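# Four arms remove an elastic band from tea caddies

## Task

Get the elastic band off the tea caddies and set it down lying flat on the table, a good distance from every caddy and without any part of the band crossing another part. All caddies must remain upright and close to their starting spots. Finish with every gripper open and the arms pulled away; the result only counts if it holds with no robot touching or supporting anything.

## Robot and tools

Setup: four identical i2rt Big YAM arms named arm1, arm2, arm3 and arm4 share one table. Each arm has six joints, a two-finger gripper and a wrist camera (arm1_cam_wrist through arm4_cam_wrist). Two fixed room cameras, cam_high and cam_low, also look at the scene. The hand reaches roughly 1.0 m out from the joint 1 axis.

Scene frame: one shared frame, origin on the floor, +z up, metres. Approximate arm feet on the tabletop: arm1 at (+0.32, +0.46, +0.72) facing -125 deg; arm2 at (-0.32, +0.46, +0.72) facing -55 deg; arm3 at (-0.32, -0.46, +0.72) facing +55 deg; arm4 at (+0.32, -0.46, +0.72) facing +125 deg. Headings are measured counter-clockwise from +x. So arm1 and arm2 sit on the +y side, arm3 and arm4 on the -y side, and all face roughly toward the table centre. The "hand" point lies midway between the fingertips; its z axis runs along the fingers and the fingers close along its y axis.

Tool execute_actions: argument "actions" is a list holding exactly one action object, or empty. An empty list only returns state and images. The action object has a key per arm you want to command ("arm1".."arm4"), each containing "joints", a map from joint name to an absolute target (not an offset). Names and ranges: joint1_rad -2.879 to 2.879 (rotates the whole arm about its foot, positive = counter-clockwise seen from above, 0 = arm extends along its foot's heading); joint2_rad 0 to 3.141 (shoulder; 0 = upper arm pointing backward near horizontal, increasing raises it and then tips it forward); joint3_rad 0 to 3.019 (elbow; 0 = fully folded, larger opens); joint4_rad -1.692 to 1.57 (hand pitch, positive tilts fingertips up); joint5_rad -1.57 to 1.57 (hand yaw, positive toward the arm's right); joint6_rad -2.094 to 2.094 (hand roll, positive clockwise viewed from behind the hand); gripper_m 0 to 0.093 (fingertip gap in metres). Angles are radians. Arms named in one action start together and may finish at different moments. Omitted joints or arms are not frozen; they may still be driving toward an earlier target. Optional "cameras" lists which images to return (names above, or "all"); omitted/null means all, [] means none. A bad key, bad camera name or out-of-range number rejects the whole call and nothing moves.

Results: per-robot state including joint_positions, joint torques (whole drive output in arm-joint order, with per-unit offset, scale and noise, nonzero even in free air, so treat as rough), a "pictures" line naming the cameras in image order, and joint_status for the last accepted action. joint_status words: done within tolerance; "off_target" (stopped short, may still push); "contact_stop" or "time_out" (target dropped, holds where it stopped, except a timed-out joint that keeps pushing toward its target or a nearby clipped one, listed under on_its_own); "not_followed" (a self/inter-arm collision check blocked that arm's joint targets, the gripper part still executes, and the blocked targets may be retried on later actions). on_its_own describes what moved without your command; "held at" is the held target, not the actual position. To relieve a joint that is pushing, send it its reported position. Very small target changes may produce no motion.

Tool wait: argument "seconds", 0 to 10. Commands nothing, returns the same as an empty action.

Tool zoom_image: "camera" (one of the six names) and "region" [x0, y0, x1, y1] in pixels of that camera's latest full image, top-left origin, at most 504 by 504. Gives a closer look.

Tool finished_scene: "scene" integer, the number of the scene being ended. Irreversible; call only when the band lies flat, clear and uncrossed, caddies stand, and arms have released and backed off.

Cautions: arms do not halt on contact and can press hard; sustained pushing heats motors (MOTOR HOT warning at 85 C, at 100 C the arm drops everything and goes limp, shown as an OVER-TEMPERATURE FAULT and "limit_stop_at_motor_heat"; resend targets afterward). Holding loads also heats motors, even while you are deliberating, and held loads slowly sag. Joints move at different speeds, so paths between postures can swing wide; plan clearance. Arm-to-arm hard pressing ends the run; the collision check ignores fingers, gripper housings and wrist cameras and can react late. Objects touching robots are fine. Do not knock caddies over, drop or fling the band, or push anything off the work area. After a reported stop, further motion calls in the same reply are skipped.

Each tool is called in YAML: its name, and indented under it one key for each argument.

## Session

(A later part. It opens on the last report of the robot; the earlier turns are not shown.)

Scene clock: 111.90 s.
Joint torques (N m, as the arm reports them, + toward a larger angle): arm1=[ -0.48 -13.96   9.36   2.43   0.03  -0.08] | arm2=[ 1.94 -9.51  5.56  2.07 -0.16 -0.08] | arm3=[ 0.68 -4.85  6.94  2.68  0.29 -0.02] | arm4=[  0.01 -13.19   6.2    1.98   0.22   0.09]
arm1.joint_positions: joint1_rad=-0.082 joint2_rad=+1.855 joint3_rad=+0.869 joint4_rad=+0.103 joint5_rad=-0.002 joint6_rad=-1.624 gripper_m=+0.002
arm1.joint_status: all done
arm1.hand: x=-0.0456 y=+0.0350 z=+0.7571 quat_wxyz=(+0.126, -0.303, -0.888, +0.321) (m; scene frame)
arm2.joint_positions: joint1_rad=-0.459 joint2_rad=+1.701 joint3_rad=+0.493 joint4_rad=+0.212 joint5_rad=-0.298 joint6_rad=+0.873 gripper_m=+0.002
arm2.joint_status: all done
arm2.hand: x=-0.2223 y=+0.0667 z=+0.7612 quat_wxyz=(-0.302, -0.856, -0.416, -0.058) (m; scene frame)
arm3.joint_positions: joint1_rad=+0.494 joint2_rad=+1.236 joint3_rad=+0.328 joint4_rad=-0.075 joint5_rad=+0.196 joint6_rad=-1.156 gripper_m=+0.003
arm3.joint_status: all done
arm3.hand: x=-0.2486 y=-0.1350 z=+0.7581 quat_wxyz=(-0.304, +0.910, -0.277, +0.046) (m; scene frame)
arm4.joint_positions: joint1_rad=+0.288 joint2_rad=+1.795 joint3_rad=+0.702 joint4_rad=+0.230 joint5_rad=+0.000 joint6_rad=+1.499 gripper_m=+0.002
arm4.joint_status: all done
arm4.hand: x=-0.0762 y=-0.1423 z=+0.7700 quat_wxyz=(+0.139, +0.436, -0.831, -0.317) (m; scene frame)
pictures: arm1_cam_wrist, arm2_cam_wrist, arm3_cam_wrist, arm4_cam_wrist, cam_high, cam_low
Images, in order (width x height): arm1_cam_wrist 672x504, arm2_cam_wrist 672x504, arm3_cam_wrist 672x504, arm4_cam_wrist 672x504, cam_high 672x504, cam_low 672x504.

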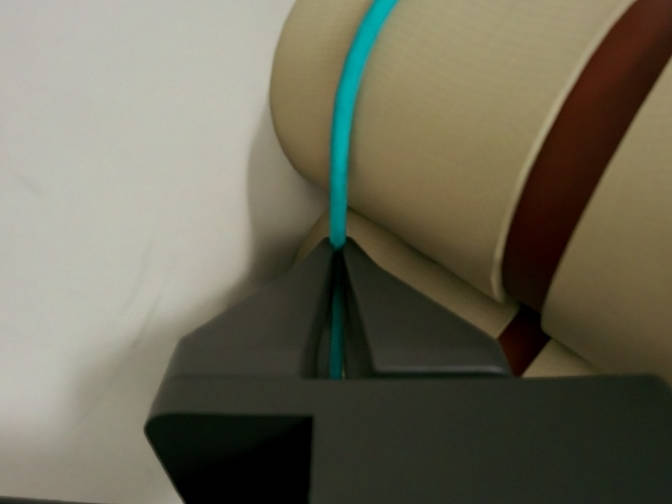

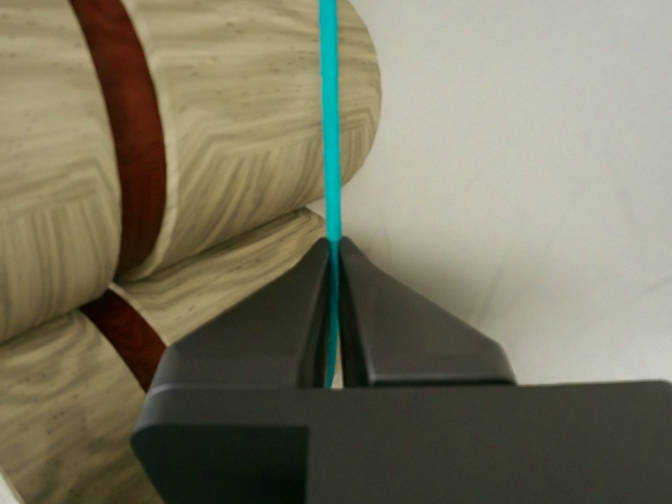

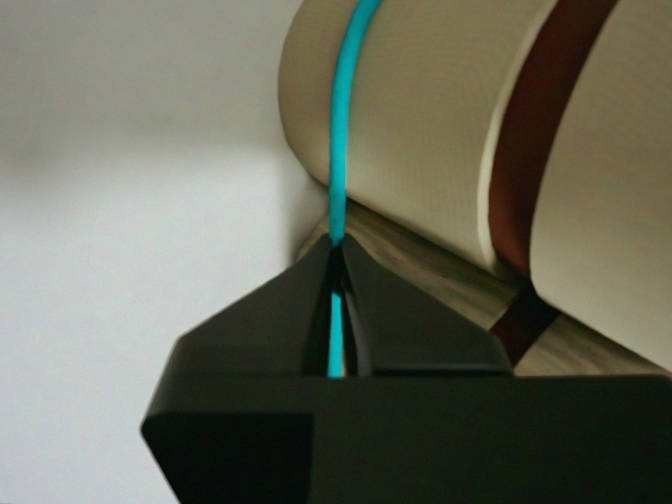

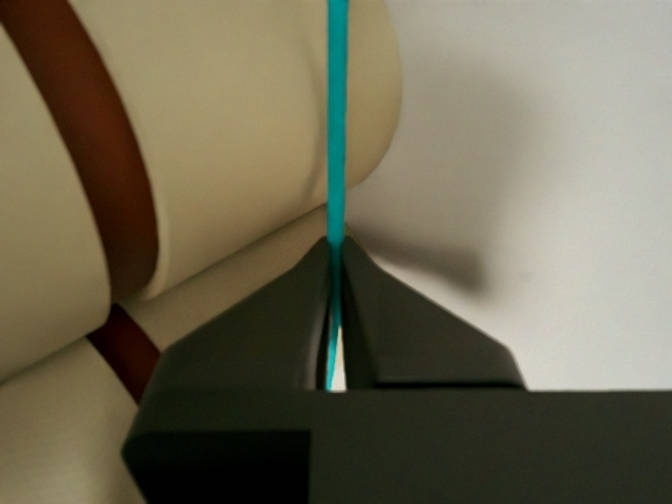

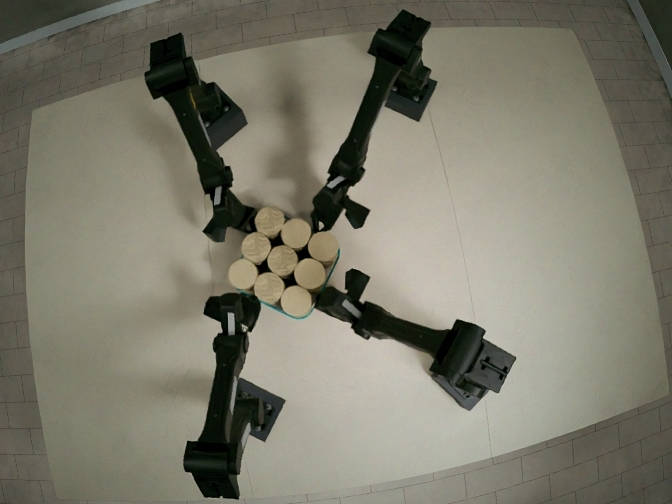

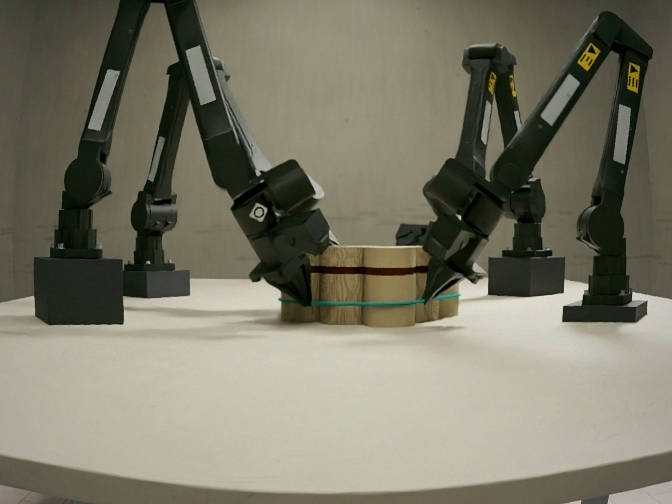

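zoom_image:
  camera: "arm3_cam_wrist"
  region: [276, 190, 396, 310]

zoom_image:
  camera: "arm2_cam_wrist"
  region: [276, 190, 396, 310]

zoom_image:
  camera: "arm1_cam_wrist"
  region: [276, 190, 396, 310]

zoom_image:
  camera: "arm4_cam_wrist"
  region: [276, 190, 396, 310]

zoom_image:
  camera: "cam_low"
  region: [260, 240, 480, 340]

Region (276, 190, 396, 310) of arm3_cam_wrist's 672x504 image, scaled by 4.200, with more detail than that image has.

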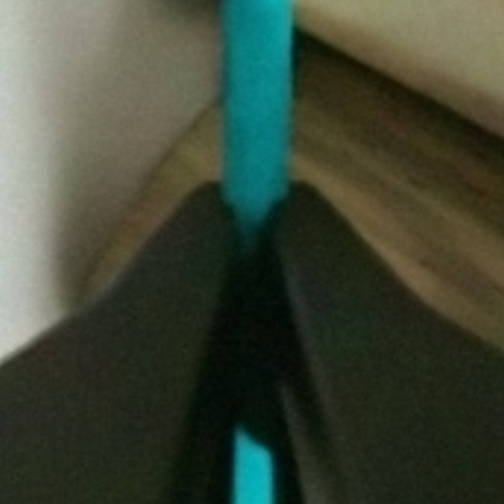

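Region (276, 190, 396, 310) of arm2_cam_wrist's 672x504 image, scaled by 4.200, with more detail than that image has.

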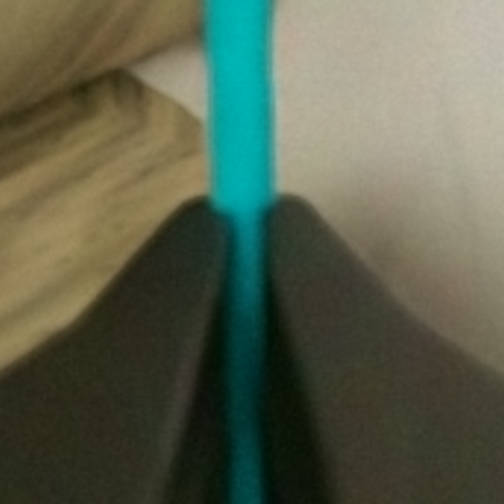

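Region (276, 190, 396, 310) of arm1_cam_wrist's 672x504 image, scaled by 4.200, with more detail than that image has.

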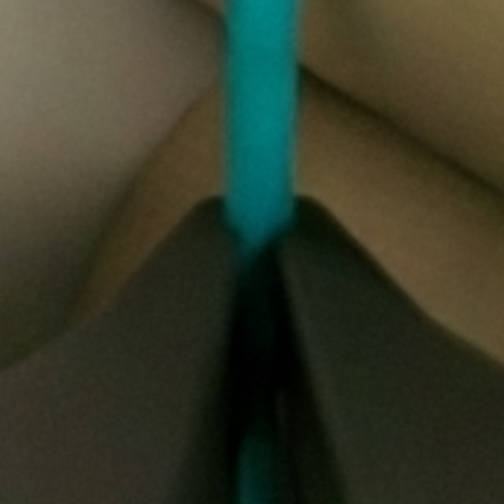

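Region (276, 190, 396, 310) of arm4_cam_wrist's 672x504 image, scaled by 4.200, with more detail than that image has.

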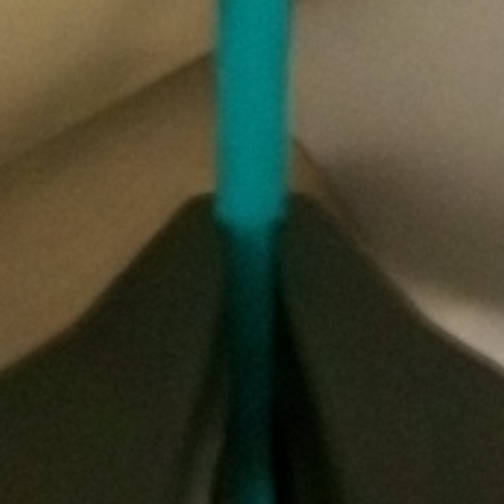

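Region (260, 240, 480, 340) of cam_low's 672x504 image, scaled by 2.291, with more detail than that image has; it fills the top 229 rows of this view, and the rest is white.

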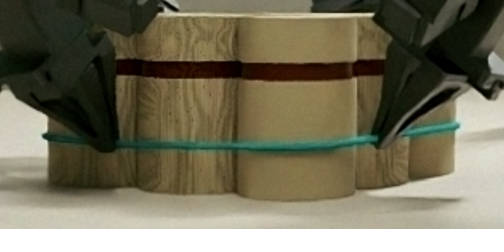

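execute_actions:
  actions:
    - {"arm1":{"joints":{"joint2_rad":1.895,"joint3_rad":0.917,"joint4_rad":0.136,"gripper_m":0.011}},"arm2":{"joints":{"joint1_rad":-0.447,"joint2_rad":1.737,"joint3_rad":0.526,"joint4_rad":0.241,"gripper_m":0.011}},"arm3":{"joints":{"joint1_rad":0.482,"joint2_rad":1.264,"joint4_rad":-0.018,"gripper_m":0.011}},"arm4":{"joints":{"joint2_rad":1.829,"joint3_rad":0.744,"joint4_rad":0.251,"gripper_m":0.011}}}

Scene clock: 120.80 s.
Joint torques (N m, as the arm reports them, + toward a larger angle): arm1=[ -0.43 -13.22   9.74   2.48   0.04  -0.07] | arm2=[ 1.98 -9.49  5.64  2.2  -0.17 -0.05] | arm3=[ 0.45 -4.87  6.78  2.79  0.27 -0.02] | arm4=[ -0.1  -12.62   6.43   2.18   0.24   0.09]
arm1.joint_positions: joint1_rad=-0.082 joint2_rad=+1.864 joint3_rad=+0.875 joint4_rad=+0.109 joint5_rad=-0.002 joint6_rad=-1.624 gripper_m=+0.011
arm1.joint_status: all done
arm1.hand: x=-0.0473 y=+0.0331 z=+0.7550 quat_wxyz=(+0.126, -0.303, -0.888, +0.322) (m; scene frame)
arm2.joint_positions: joint1_rad=-0.455 joint2_rad=+1.718 joint3_rad=+0.501 joint4_rad=+0.227 joint5_rad=-0.298 joint6_rad=+0.873 gripper_m=+0.011
arm2.joint_status: all done
arm2.hand: x=-0.2201 y=+0.0626 z=+0.7591 quat_wxyz=(-0.305, -0.854, -0.418, -0.058) (m; scene frame)
arm3.joint_positions: joint1_rad=+0.492 joint2_rad=+1.261 joint3_rad=+0.328 joint4_rad=-0.042 joint5_rad=+0.197 joint6_rad=-1.156 gripper_m=+0.011
arm3.joint_status: all done
arm3.hand: x=-0.2473 y=-0.1317 z=+0.7549 quat_wxyz=(-0.308, +0.909, -0.278, +0.046) (m; scene frame)
arm4.joint_positions: joint1_rad=+0.288 joint2_rad=+1.805 joint3_rad=+0.710 joint4_rad=+0.236 joint5_rad=+0.000 joint6_rad=+1.500 gripper_m=+0.011
arm4.joint_status: all done
arm4.hand: x=-0.0789 y=-0.1402 z=+0.7686 quat_wxyz=(+0.139, +0.436, -0.830, -0.319) (m; scene frame)
pictures: arm1_cam_wrist, arm2_cam_wrist, arm3_cam_wrist, arm4_cam_wrist, cam_high, cam_low
Images, in order (width x height): arm1_cam_wrist 672x504, arm2_cam_wrist 672x504, arm3_cam_wrist 672x504, arm4_cam_wrist 672x504, cam_high 672x504, cam_low 672x504.

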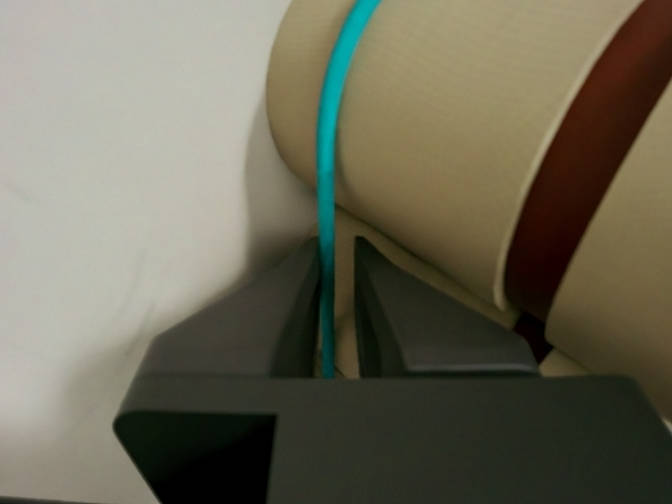

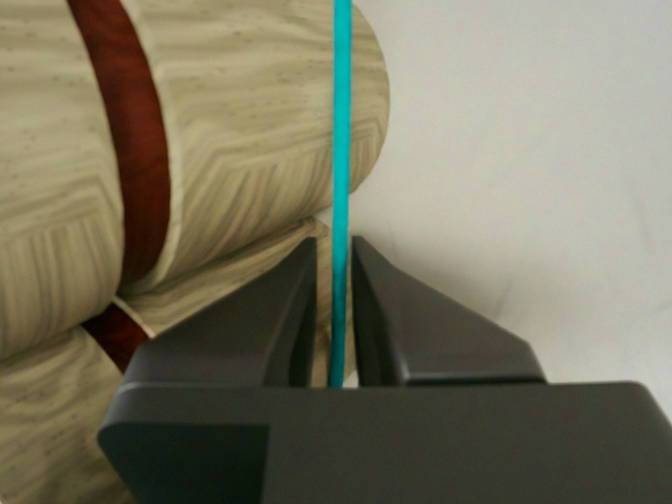

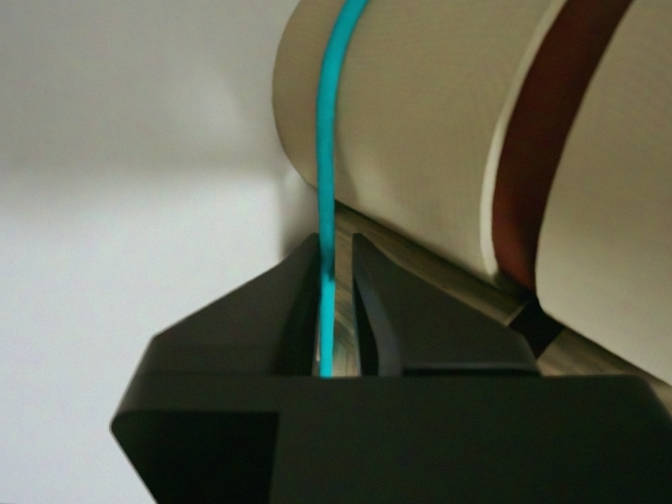

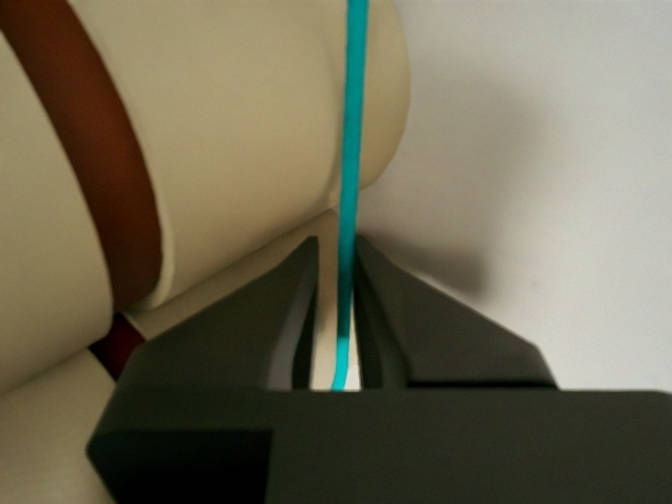

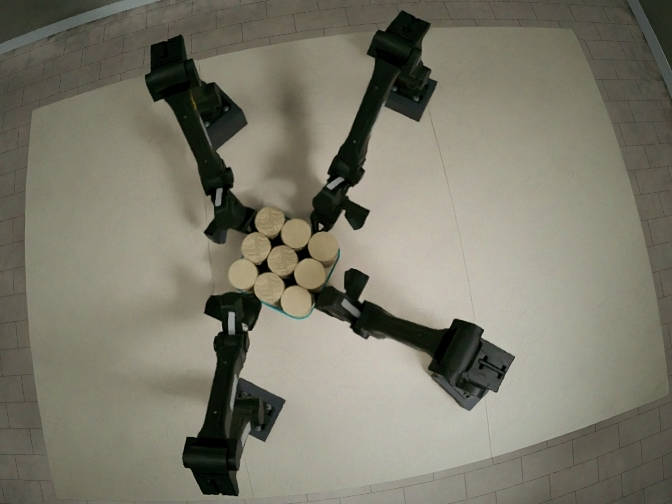

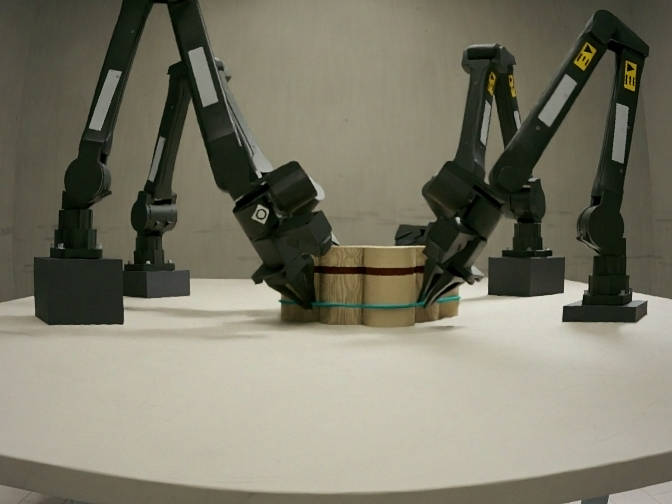

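zoom_image:
  camera: "cam_low"
  region: [260, 240, 480, 340]

zoom_image:
  camera: "arm2_cam_wrist"
  region: [276, 190, 396, 310]

zoom_image:
  camera: "arm4_cam_wrist"
  region: [276, 190, 396, 310]

Region (260, 240, 480, 340) of cam_low's 672x504 image, scaled by 2.291, with more detail than that image has; it fills the top 229 rows of this view, and the rest is white.

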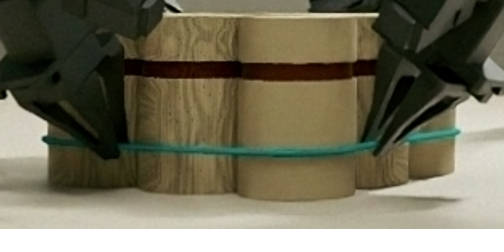

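Region (276, 190, 396, 310) of arm2_cam_wrist's 672x504 image, scaled by 4.200, with more detail than that image has.

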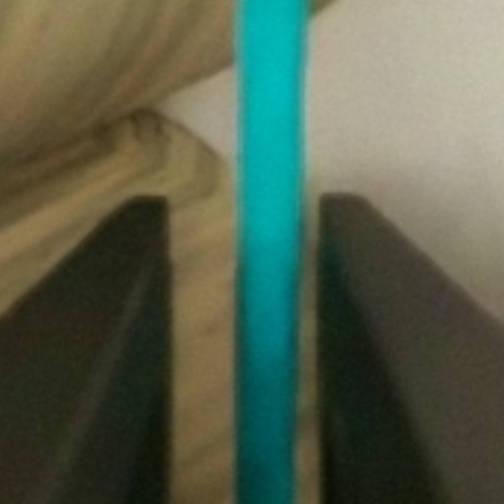

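Region (276, 190, 396, 310) of arm4_cam_wrist's 672x504 image, scaled by 4.200, with more detail than that image has.

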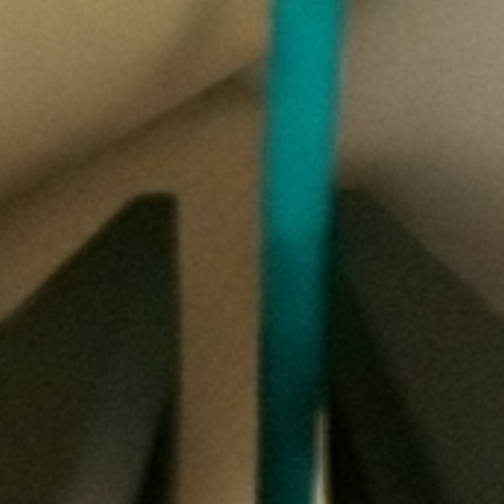

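execute_actions:
  actions:
    - {"arm1":{"joints":{"joint2_rad":1.918,"joint4_rad":0.172,"gripper_m":0.014}},"arm2":{"joints":{"joint1_rad":-0.443,"joint2_rad":1.774,"joint4_rad":0.299,"gripper_m":0.014}},"arm3":{"joints":{"joint2_rad":1.304,"joint4_rad":0.021,"gripper_m":0.014}},"arm4":{"joints":{"joint2_rad":1.857,"joint4_rad":0.295,"gripper_m":0.014}}}

Scene clock: 129.07 s.
Joint torques (N m, as the arm reports them, + toward a larger angle): arm1=[ -0.43 -13.52   9.54   2.45   0.05  -0.09] | arm2=[  2.2  -10.3    5.47   2.27  -0.18  -0.05] | arm3=[ 0.45 -5.    6.61  2.85  0.27 -0.01] | arm4=[ -0.13 -13.06   6.17   2.16   0.22   0.09]
arm1.joint_positions: joint1_rad=-0.081 joint2_rad=+1.890 joint3_rad=+0.876 joint4_rad=+0.145 joint5_rad=-0.002 joint6_rad=-1.624 gripper_m=+0.014
arm1.joint_status: all done
arm1.hand: x=-0.0492 y=+0.0305 z=+0.7473 quat_wxyz=(+0.128, -0.302, -0.886, +0.327) (m; scene frame)
arm2.joint_positions: joint1_rad=-0.453 joint2_rad=+1.759 joint3_rad=+0.501 joint4_rad=+0.282 joint5_rad=-0.298 joint6_rad=+0.873 gripper_m=+0.014
arm2.joint_status: all done
arm2.hand: x=-0.2193 y=+0.0600 z=+0.7502 quat_wxyz=(-0.311, -0.852, -0.418, -0.056) (m; scene frame)
arm3.joint_positions: joint1_rad=+0.492 joint2_rad=+1.301 joint3_rad=+0.328 joint4_rad=-0.004 joint5_rad=+0.197 joint6_rad=-1.156 gripper_m=+0.014
arm3.joint_status: all done
arm3.hand: x=-0.2470 y=-0.1292 z=+0.7474 quat_wxyz=(-0.307, +0.909, -0.278, +0.046) (m; scene frame)
arm4.joint_positions: joint1_rad=+0.288 joint2_rad=+1.836 joint3_rad=+0.711 joint4_rad=+0.280 joint5_rad=+0.000 joint6_rad=+1.500 gripper_m=+0.014
arm4.joint_status: all done
arm4.hand: x=-0.0816 y=-0.1380 z=+0.7612 quat_wxyz=(+0.142, +0.435, -0.828, -0.325) (m; scene frame)
pictures: arm1_cam_wrist, arm2_cam_wrist, arm3_cam_wrist, arm4_cam_wrist, cam_high, cam_low
Images, in order (width x height): arm1_cam_wrist 672x504, arm2_cam_wrist 672x504, arm3_cam_wrist 672x504, arm4_cam_wrist 672x504, cam_high 672x504, cam_low 672x504.

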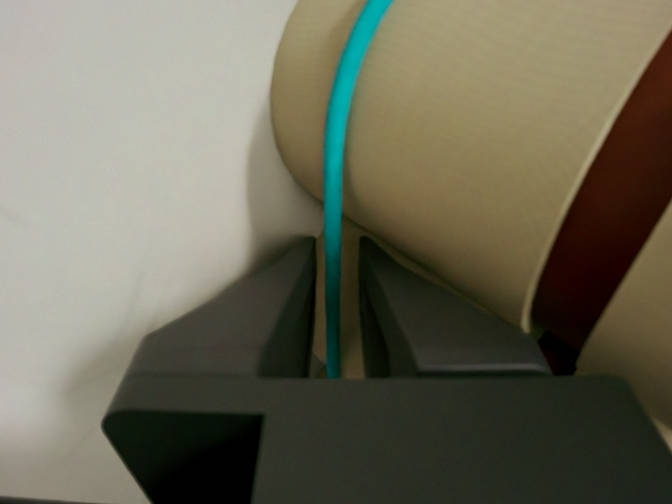

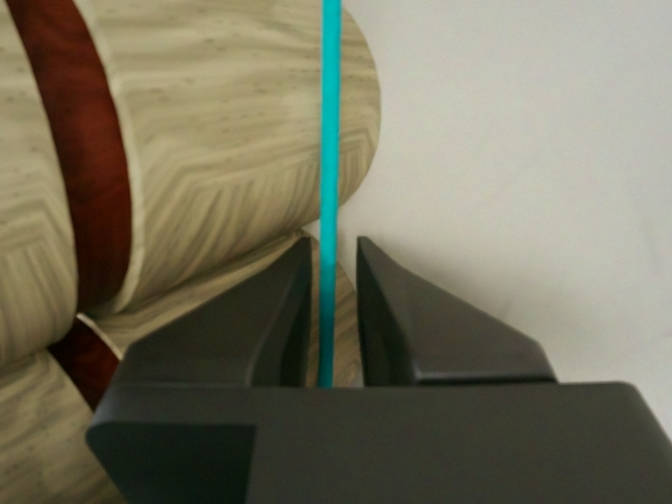

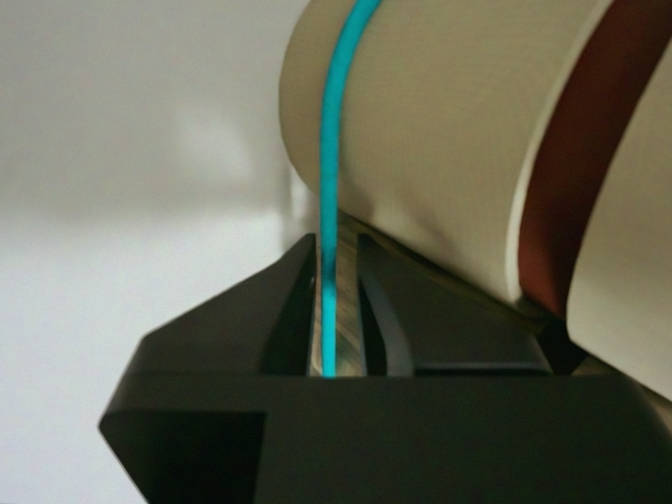

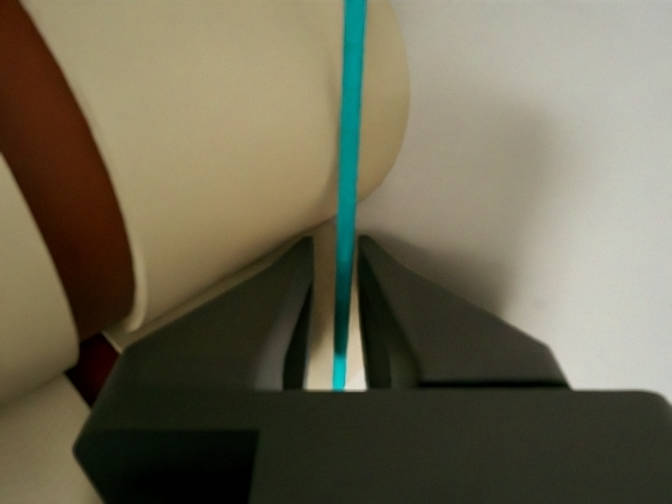

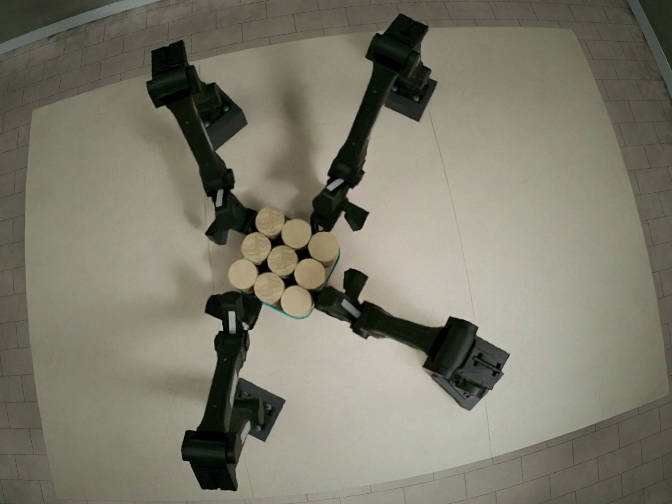

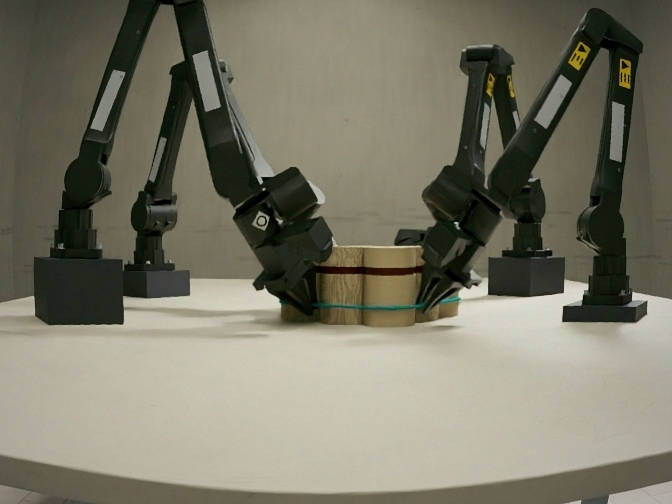

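Band is between all fingers; close now.

execute_actions:
  actions:
    - {"arm1":{"joints":{"gripper_m":0.0}},"arm2":{"joints":{"gripper_m":0.0}},"arm3":{"joints":{"gripper_m":0.0}},"arm4":{"joints":{"gripper_m":0.0}}}

Scene clock: 130.73 s.
Joint torques (N m, as the arm reports them, + toward a larger angle): arm1=[ -0.45 -13.44   9.59   2.48   0.06  -0.09] | arm2=[ 1.69 -9.33  5.46  2.25 -0.17 -0.04] | arm3=[ 0.56 -5.02  6.69  2.73  0.27 -0.02] | arm4=[ -0.13 -13.03   6.16   2.22   0.22   0.09]
arm1.joint_positions: joint1_rad=-0.081 joint2_rad=+1.890 joint3_rad=+0.876 joint4_rad=+0.145 joint5_rad=-0.002 joint6_rad=-1.624 gripper_m=+0.002
arm1.joint_status: all done
arm1.hand: x=-0.0488 y=+0.0302 z=+0.7473 quat_wxyz=(+0.128, -0.302, -0.886, +0.327) (m; scene frame)
arm2.joint_positions: joint1_rad=-0.453 joint2_rad=+1.760 joint3_rad=+0.501 joint4_rad=+0.282 joint5_rad=-0.298 joint6_rad=+0.873 gripper_m=+0.002
arm2.joint_status: all done
arm2.hand: x=-0.2193 y=+0.0601 z=+0.7501 quat_wxyz=(-0.311, -0.852, -0.418, -0.056) (m; scene frame)
arm3.joint_positions: joint1_rad=+0.492 joint2_rad=+1.301 joint3_rad=+0.328 joint4_rad=-0.004 joint5_rad=+0.197 joint6_rad=-1.156 gripper_m=+0.003
arm3.joint_status: all done
arm3.hand: x=-0.2470 y=-0.1292 z=+0.7474 quat_wxyz=(-0.307, +0.909, -0.278, +0.046) (m; scene frame)
arm4.joint_positions: joint1_rad=+0.288 joint2_rad=+1.836 joint3_rad=+0.711 joint4_rad=+0.280 joint5_rad=+0.000 joint6_rad=+1.500 gripper_m=+0.003
arm4.joint_status: all done
arm4.hand: x=-0.0816 y=-0.1380 z=+0.7612 quat_wxyz=(+0.142, +0.435, -0.828, -0.325) (m; scene frame)
pictures: arm1_cam_wrist, arm2_cam_wrist, arm3_cam_wrist, arm4_cam_wrist, cam_high, cam_low
Images, in order (width x height): arm1_cam_wrist 672x504, arm2_cam_wrist 672x504, arm3_cam_wrist 672x504, arm4_cam_wrist 672x504, cam_high 672x504, cam_low 672x504.

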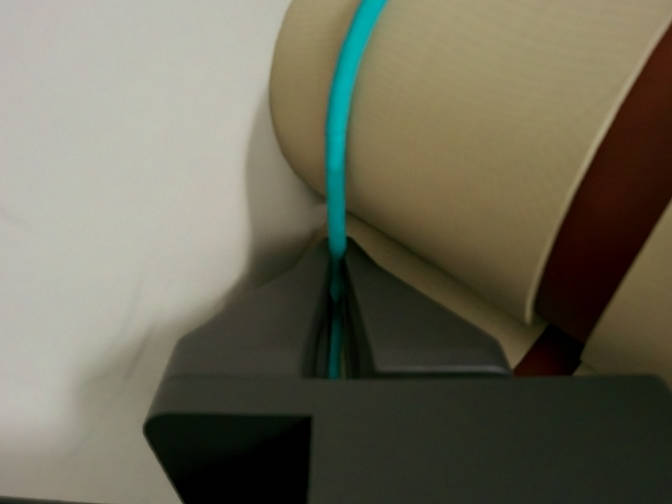

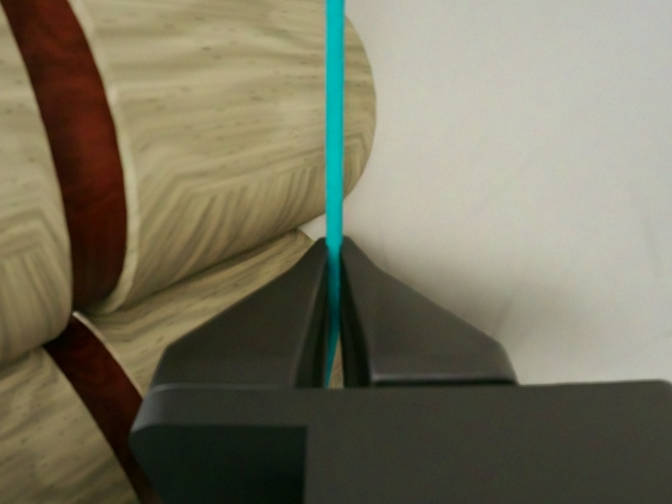

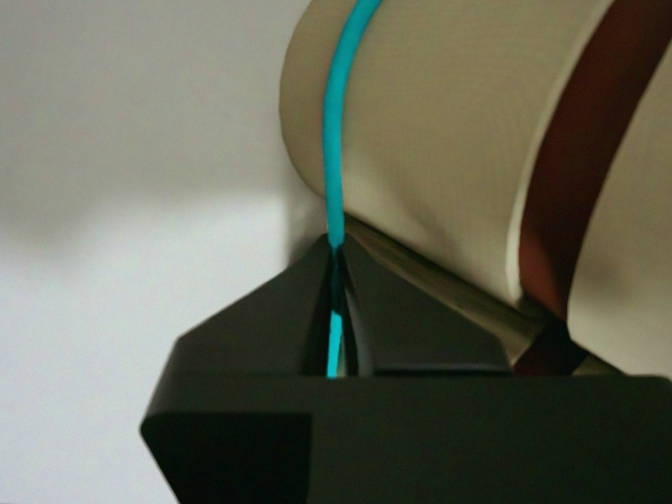

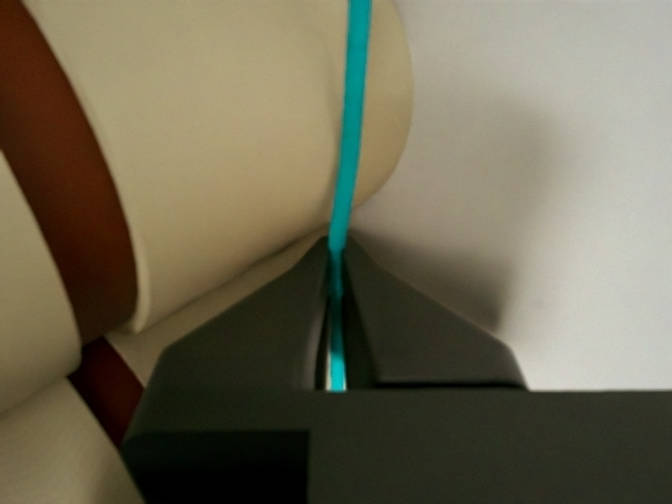

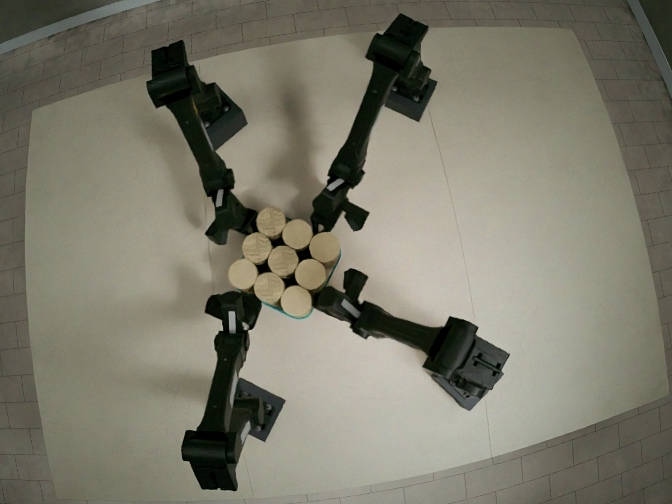

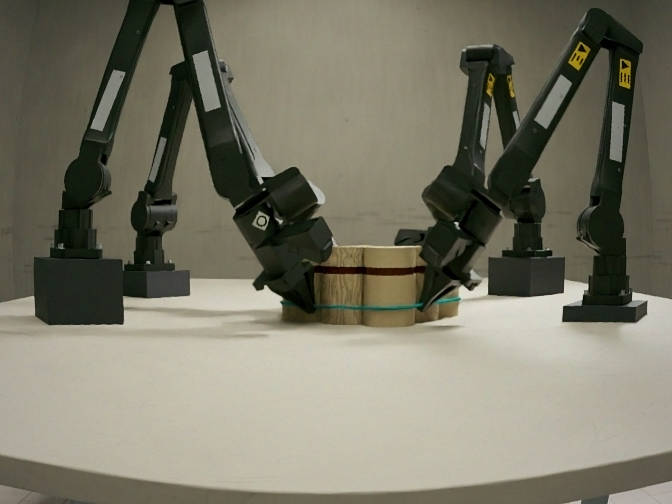

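zoom_image:
  camera: "cam_high"
  region: [200, 190, 380, 340]

Region (200, 190, 380, 340) of cam_high's 672x504 image, scaled by 2.800, with more detail than that image has.

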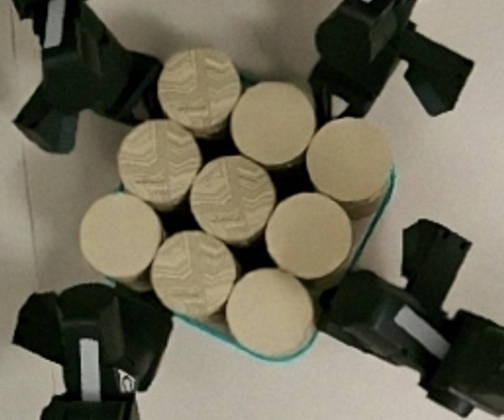

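execute_actions:
  actions:
    - {"arm1":{"joints":{"joint1_rad":0.028,"joint2_rad":1.812,"joint3_rad":0.758,"joint4_rad":0.16}},"arm2":{"joints":{"joint2_rad":1.645,"joint3_rad":0.324,"joint4_rad":0.25}},"arm3":{"joints":{"joint1_rad":0.695,"joint2_rad":1.24,"joint3_rad":0.35,"joint4_rad":-0.07}},"arm4":{"joints":{"joint1_rad":0.41,"joint2_rad":1.757,"joint3_rad":0.6,"joint4_rad":0.285}}}
  cameras: ["cam_high"]

execute_actions:
  actions:
    - {"arm1":{"joints":{"joint1_rad":0.164,"joint2_rad":1.815,"joint3_rad":0.8,"joint4_rad":0.09,"joint6_rad":-1.4}},"arm2":{"joints":{"joint1_rad":-0.28,"joint2_rad":1.595,"joint3_rad":0.247,"joint6_rad":1.05}},"arm3":{"joints":{"joint1_rad":0.809,"joint2_rad":1.32,"joint3_rad":0.458,"joint4_rad":-0.08,"joint6_rad":-0.9}},"arm4":{"joints":{"joint1_rad":0.55,"joint2_rad":1.758,"joint3_rad":0.648,"joint4_rad":0.214}}}

Scene clock: 180.27 s.
Joint torques (N m, as the arm reports them, + toward a larger angle): arm1=[  1.63 -14.66   3.33   1.38  -1.    -0.07] | arm2=[ 0.5  -7.88 -0.59  0.43  0.2  -0.11] | arm3=[ 3.84 -5.6   7.68  0.91 -1.04 -0.03] | arm4=[  0.77 -13.63   1.62   1.06  -0.67   0.02]
arm1.joint_positions: joint1_rad=-0.001 joint2_rad=+1.812 joint3_rad=+0.797 joint4_rad=+0.168 joint5_rad=+0.020 joint6_rad=-1.624 gripper_m=+0.002
arm1.joint_status: all done
arm1.hand: x=-0.0025 y=+0.0235 z=+0.7633 quat_wxyz=(+0.128, -0.269, -0.893, +0.338) (m; scene frame)
arm2.joint_positions: joint1_rad=-0.437 joint2_rad=+1.632 joint3_rad=+0.372 joint4_rad=+0.276 joint5_rad=-0.306 joint6_rad=+0.880 gripper_m=+0.002
arm2.joint_status: all done
arm2.hand: x=-0.2181 y=+0.1101 z=+0.7648 quat_wxyz=(-0.308, -0.850, -0.423, -0.064) (m; scene frame)
arm3.joint_positions: joint1_rad=+0.656 joint2_rad=+1.248 joint3_rad=+0.329 joint4_rad=-0.051 joint5_rad=+0.226 joint6_rad=-1.156 gripper_m=+0.003
arm3.joint_status: all done
arm3.hand: x=-0.2970 y=-0.1241 z=+0.7594 quat_wxyz=(-0.317, +0.925, -0.207, +0.035) (m; scene frame)
arm4.joint_positions: joint1_rad=+0.392 joint2_rad=+1.757 joint3_rad=+0.632 joint4_rad=+0.300 joint5_rad=+0.018 joint6_rad=+1.507 gripper_m=+0.003
arm4.joint_status: all done
arm4.hand: x=-0.0907 y=-0.1918 z=+0.7766 quat_wxyz=(+0.157, +0.469, -0.804, -0.329) (m; scene frame)
pictures: cam_high
Images, in order (width x height): cam_high 672x504.

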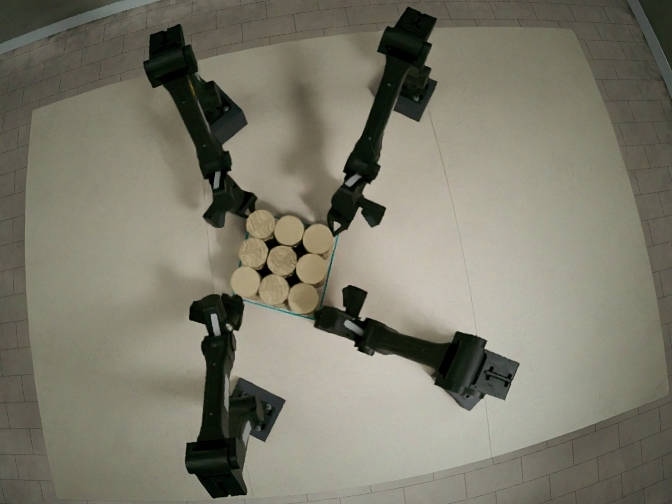

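Scene clock: 182.47 s.
Joint torques (N m, as the arm reports them, + toward a larger angle): arm1=[  5.9  -14.95   4.28  -0.1   -2.18   0.09] | arm2=[ 2.64 -6.32 -2.67 -0.57 -0.74 -0.13] | arm3=[ 5.63 -6.25  8.2   1.23 -2.29  0.18] | arm4=[  4.96 -14.04   1.61  -0.19  -2.01  -0.03]
arm1.joint_positions: joint1_rad=+0.087 joint2_rad=+1.812 joint3_rad=+0.830 joint4_rad=+0.146 joint5_rad=+0.045 joint6_rad=-1.406 gripper_m=+0.002
arm1.joint_status: joint1_rad time_out (moved +0.087 of +0.165); joint4_rad time_out (moved -0.022 of -0.078); the others done
arm1.on_its_own: joint1_rad reads +0.087 and still pushes toward +0.164 since a time_out; joint4_rad reads +0.146 and still pushes toward +0.090 since a time_out
arm1.hand: x=+0.0265 y=-0.0116 z=+0.7726 quat_wxyz=(+0.088, -0.330, -0.869, +0.357) (m; scene frame)
arm2.joint_positions: joint1_rad=-0.297 joint2_rad=+1.577 joint3_rad=+0.323 joint4_rad=+0.298 joint5_rad=-0.284 joint6_rad=+1.051 gripper_m=+0.002
arm2.joint_status: all done
arm2.hand: x=-0.1774 y=+0.1390 z=+0.7727 quat_wxyz=(-0.306, -0.854, -0.407, -0.100) (m; scene frame)
arm3.joint_positions: joint1_rad=+0.739 joint2_rad=+1.320 joint3_rad=+0.432 joint4_rad=-0.069 joint5_rad=+0.256 joint6_rad=-0.905 gripper_m=+0.003
arm3.joint_status: joint1_rad time_out (moved +0.082 of +0.153); the others done
arm3.on_its_own: joint1_rad reads +0.739 and still pushes toward +0.809 since a time_out
arm3.hand: x=-0.3248 y=-0.0847 z=+0.7731 quat_wxyz=(-0.329, +0.899, -0.288, -0.007) (m; scene frame)
arm4.joint_positions: joint1_rad=+0.484 joint2_rad=+1.754 joint3_rad=+0.688 joint4_rad=+0.257 joint5_rad=+0.045 joint6_rad=+1.512 gripper_m=+0.003
arm4.joint_status: joint1_rad time_out (moved +0.092 of +0.158); the others done
arm4.on_its_own: joint1_rad reads +0.484 and still pushes toward +0.550 since a time_out
arm4.hand: x=-0.1305 y=-0.2167 z=+0.7897 quat_wxyz=(+0.165, +0.498, -0.784, -0.333) (m; scene frame)
pictures: arm1_cam_wrist, arm2_cam_wrist, arm3_cam_wrist, arm4_cam_wrist, cam_high, cam_low
Images, in order (width x height): arm1_cam_wrist 672x504, arm2_cam_wrist 672x504, arm3_cam_wrist 672x504, arm4_cam_wrist 672x504, cam_high 672x504, cam_low 672x504.

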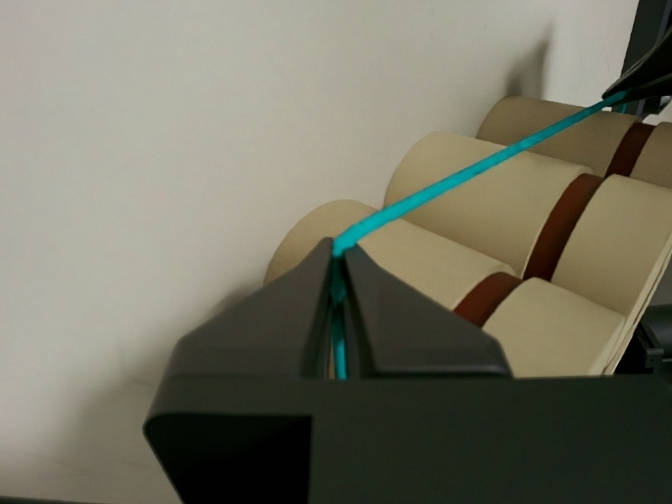

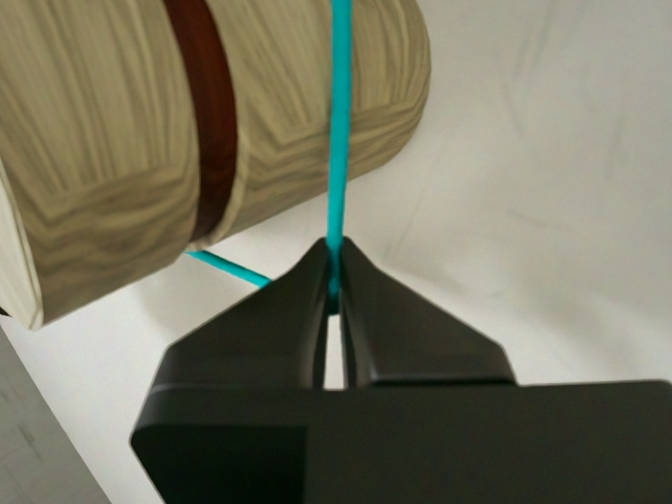

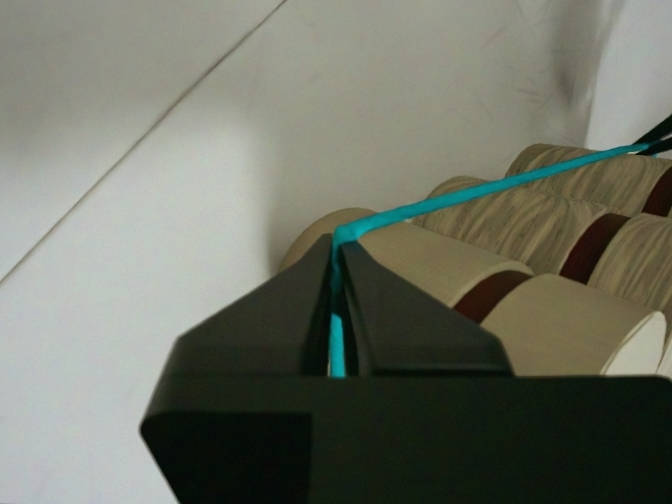

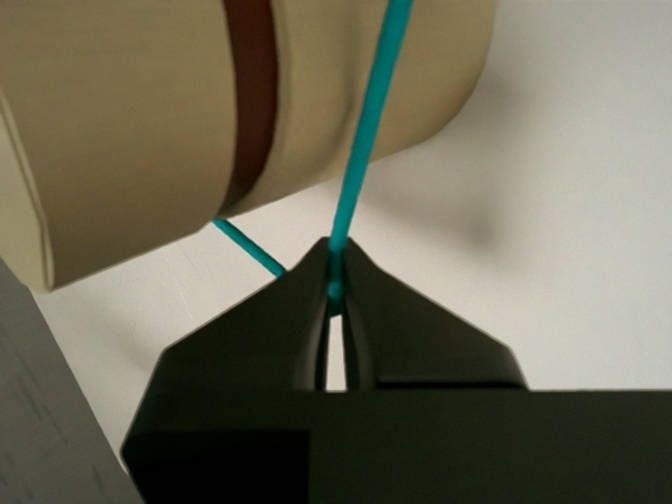

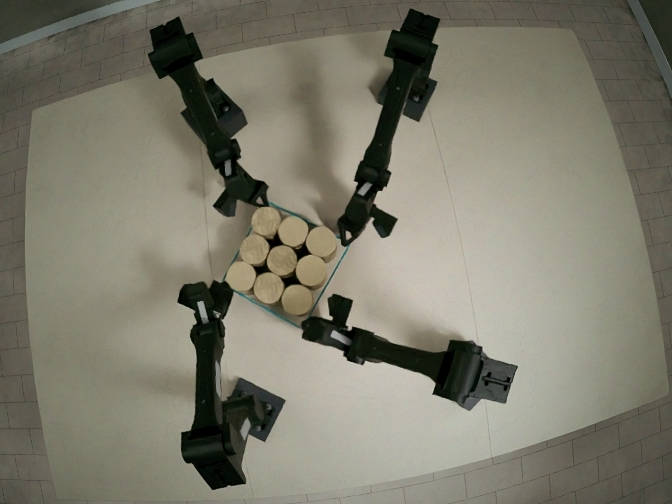

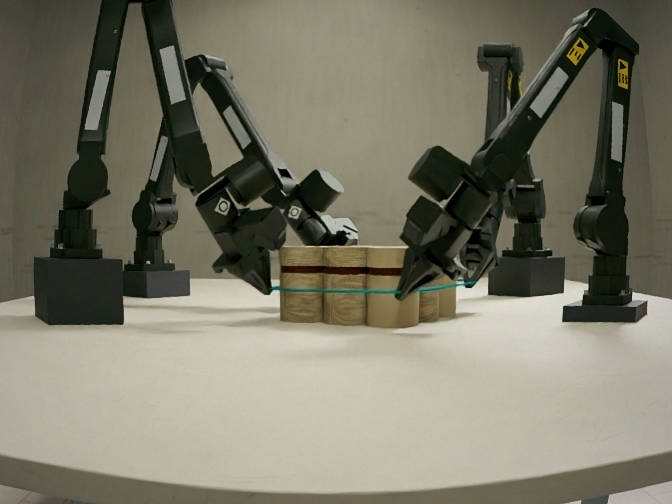

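execute_actions:
  actions: []
  cameras: ["cam_high", "cam_low"]

zoom_image:
  camera: "cam_high"
  region: [200, 190, 380, 340]

Scene clock: 187.10 s.
Joint torques (N m, as the arm reports them, + toward a larger angle): arm1=[  5.56 -14.89   4.26  -0.07  -2.17   0.09] | arm2=[ 2.81 -6.59 -2.62 -0.58 -0.73 -0.16] | arm3=[ 5.75 -6.21  8.13  1.31 -2.31  0.16] | arm4=[  4.95 -14.14   1.57  -0.21  -2.01  -0.03]
arm1.joint_positions: joint1_rad=+0.087 joint2_rad=+1.812 joint3_rad=+0.830 joint4_rad=+0.146 joint5_rad=+0.045 joint6_rad=-1.406 gripper_m=+0.002
arm1.joint_status: joint1_rad time_out (moved +0.087 of +0.165); joint4_rad time_out (moved -0.022 of -0.078); the others done
arm1.on_its_own: joint1_rad reads +0.087 and still pushes toward +0.164 since a time_out; joint4_rad reads +0.146 and still pushes toward +0.090 since a time_out
arm1.hand: x=+0.0265 y=-0.0116 z=+0.7726 quat_wxyz=(+0.088, -0.330, -0.869, +0.357) (m; scene frame)
arm2.joint_positions: joint1_rad=-0.297 joint2_rad=+1.577 joint3_rad=+0.323 joint4_rad=+0.298 joint5_rad=-0.284 joint6_rad=+1.051 gripper_m=+0.002
arm2.joint_status: all done
arm2.hand: x=-0.1774 y=+0.1390 z=+0.7727 quat_wxyz=(-0.306, -0.854, -0.407, -0.100) (m; scene frame)
arm3.joint_positions: joint1_rad=+0.739 joint2_rad=+1.320 joint3_rad=+0.432 joint4_rad=-0.069 joint5_rad=+0.256 joint6_rad=-0.905 gripper_m=+0.003
arm3.joint_status: joint1_rad time_out (moved +0.082 of +0.153); the others done
arm3.on_its_own: joint1_rad reads +0.739 and still pushes toward +0.809 since a time_out
arm3.hand: x=-0.3248 y=-0.0847 z=+0.7731 quat_wxyz=(-0.329, +0.899, -0.288, -0.007) (m; scene frame)
arm4.joint_positions: joint1_rad=+0.484 joint2_rad=+1.754 joint3_rad=+0.688 joint4_rad=+0.257 joint5_rad=+0.045 joint6_rad=+1.512 gripper_m=+0.003
arm4.joint_status: joint1_rad time_out (moved +0.092 of +0.158); the others done
arm4.on_its_own: joint1_rad reads +0.484 and still pushes toward +0.550 since a time_out
arm4.hand: x=-0.1305 y=-0.2167 z=+0.7897 quat_wxyz=(+0.165, +0.498, -0.784, -0.333) (m; scene frame)
pictures: cam_high, cam_low
Images, in order (width x height): cam_high 672x504, cam_low 672x504.

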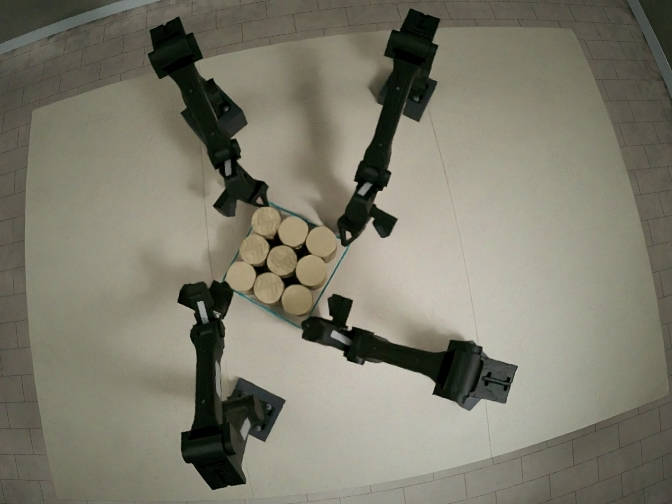

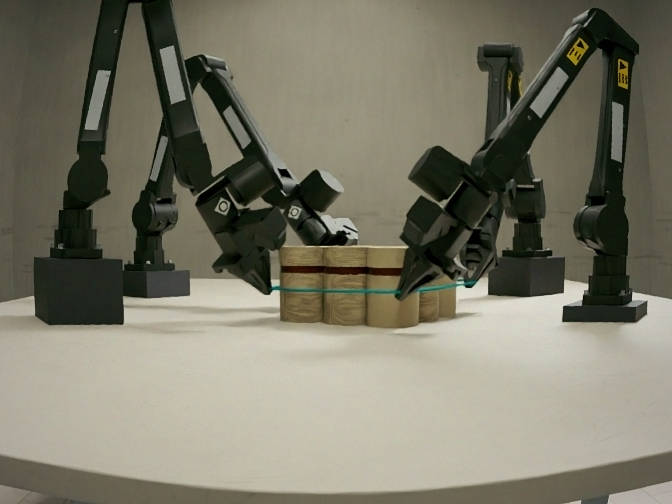

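Region (200, 190, 380, 340) of cam_high's 672x504 image, scaled by 2.800, with more detail than that image has.

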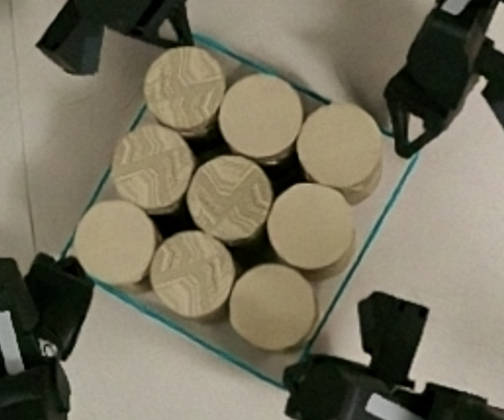

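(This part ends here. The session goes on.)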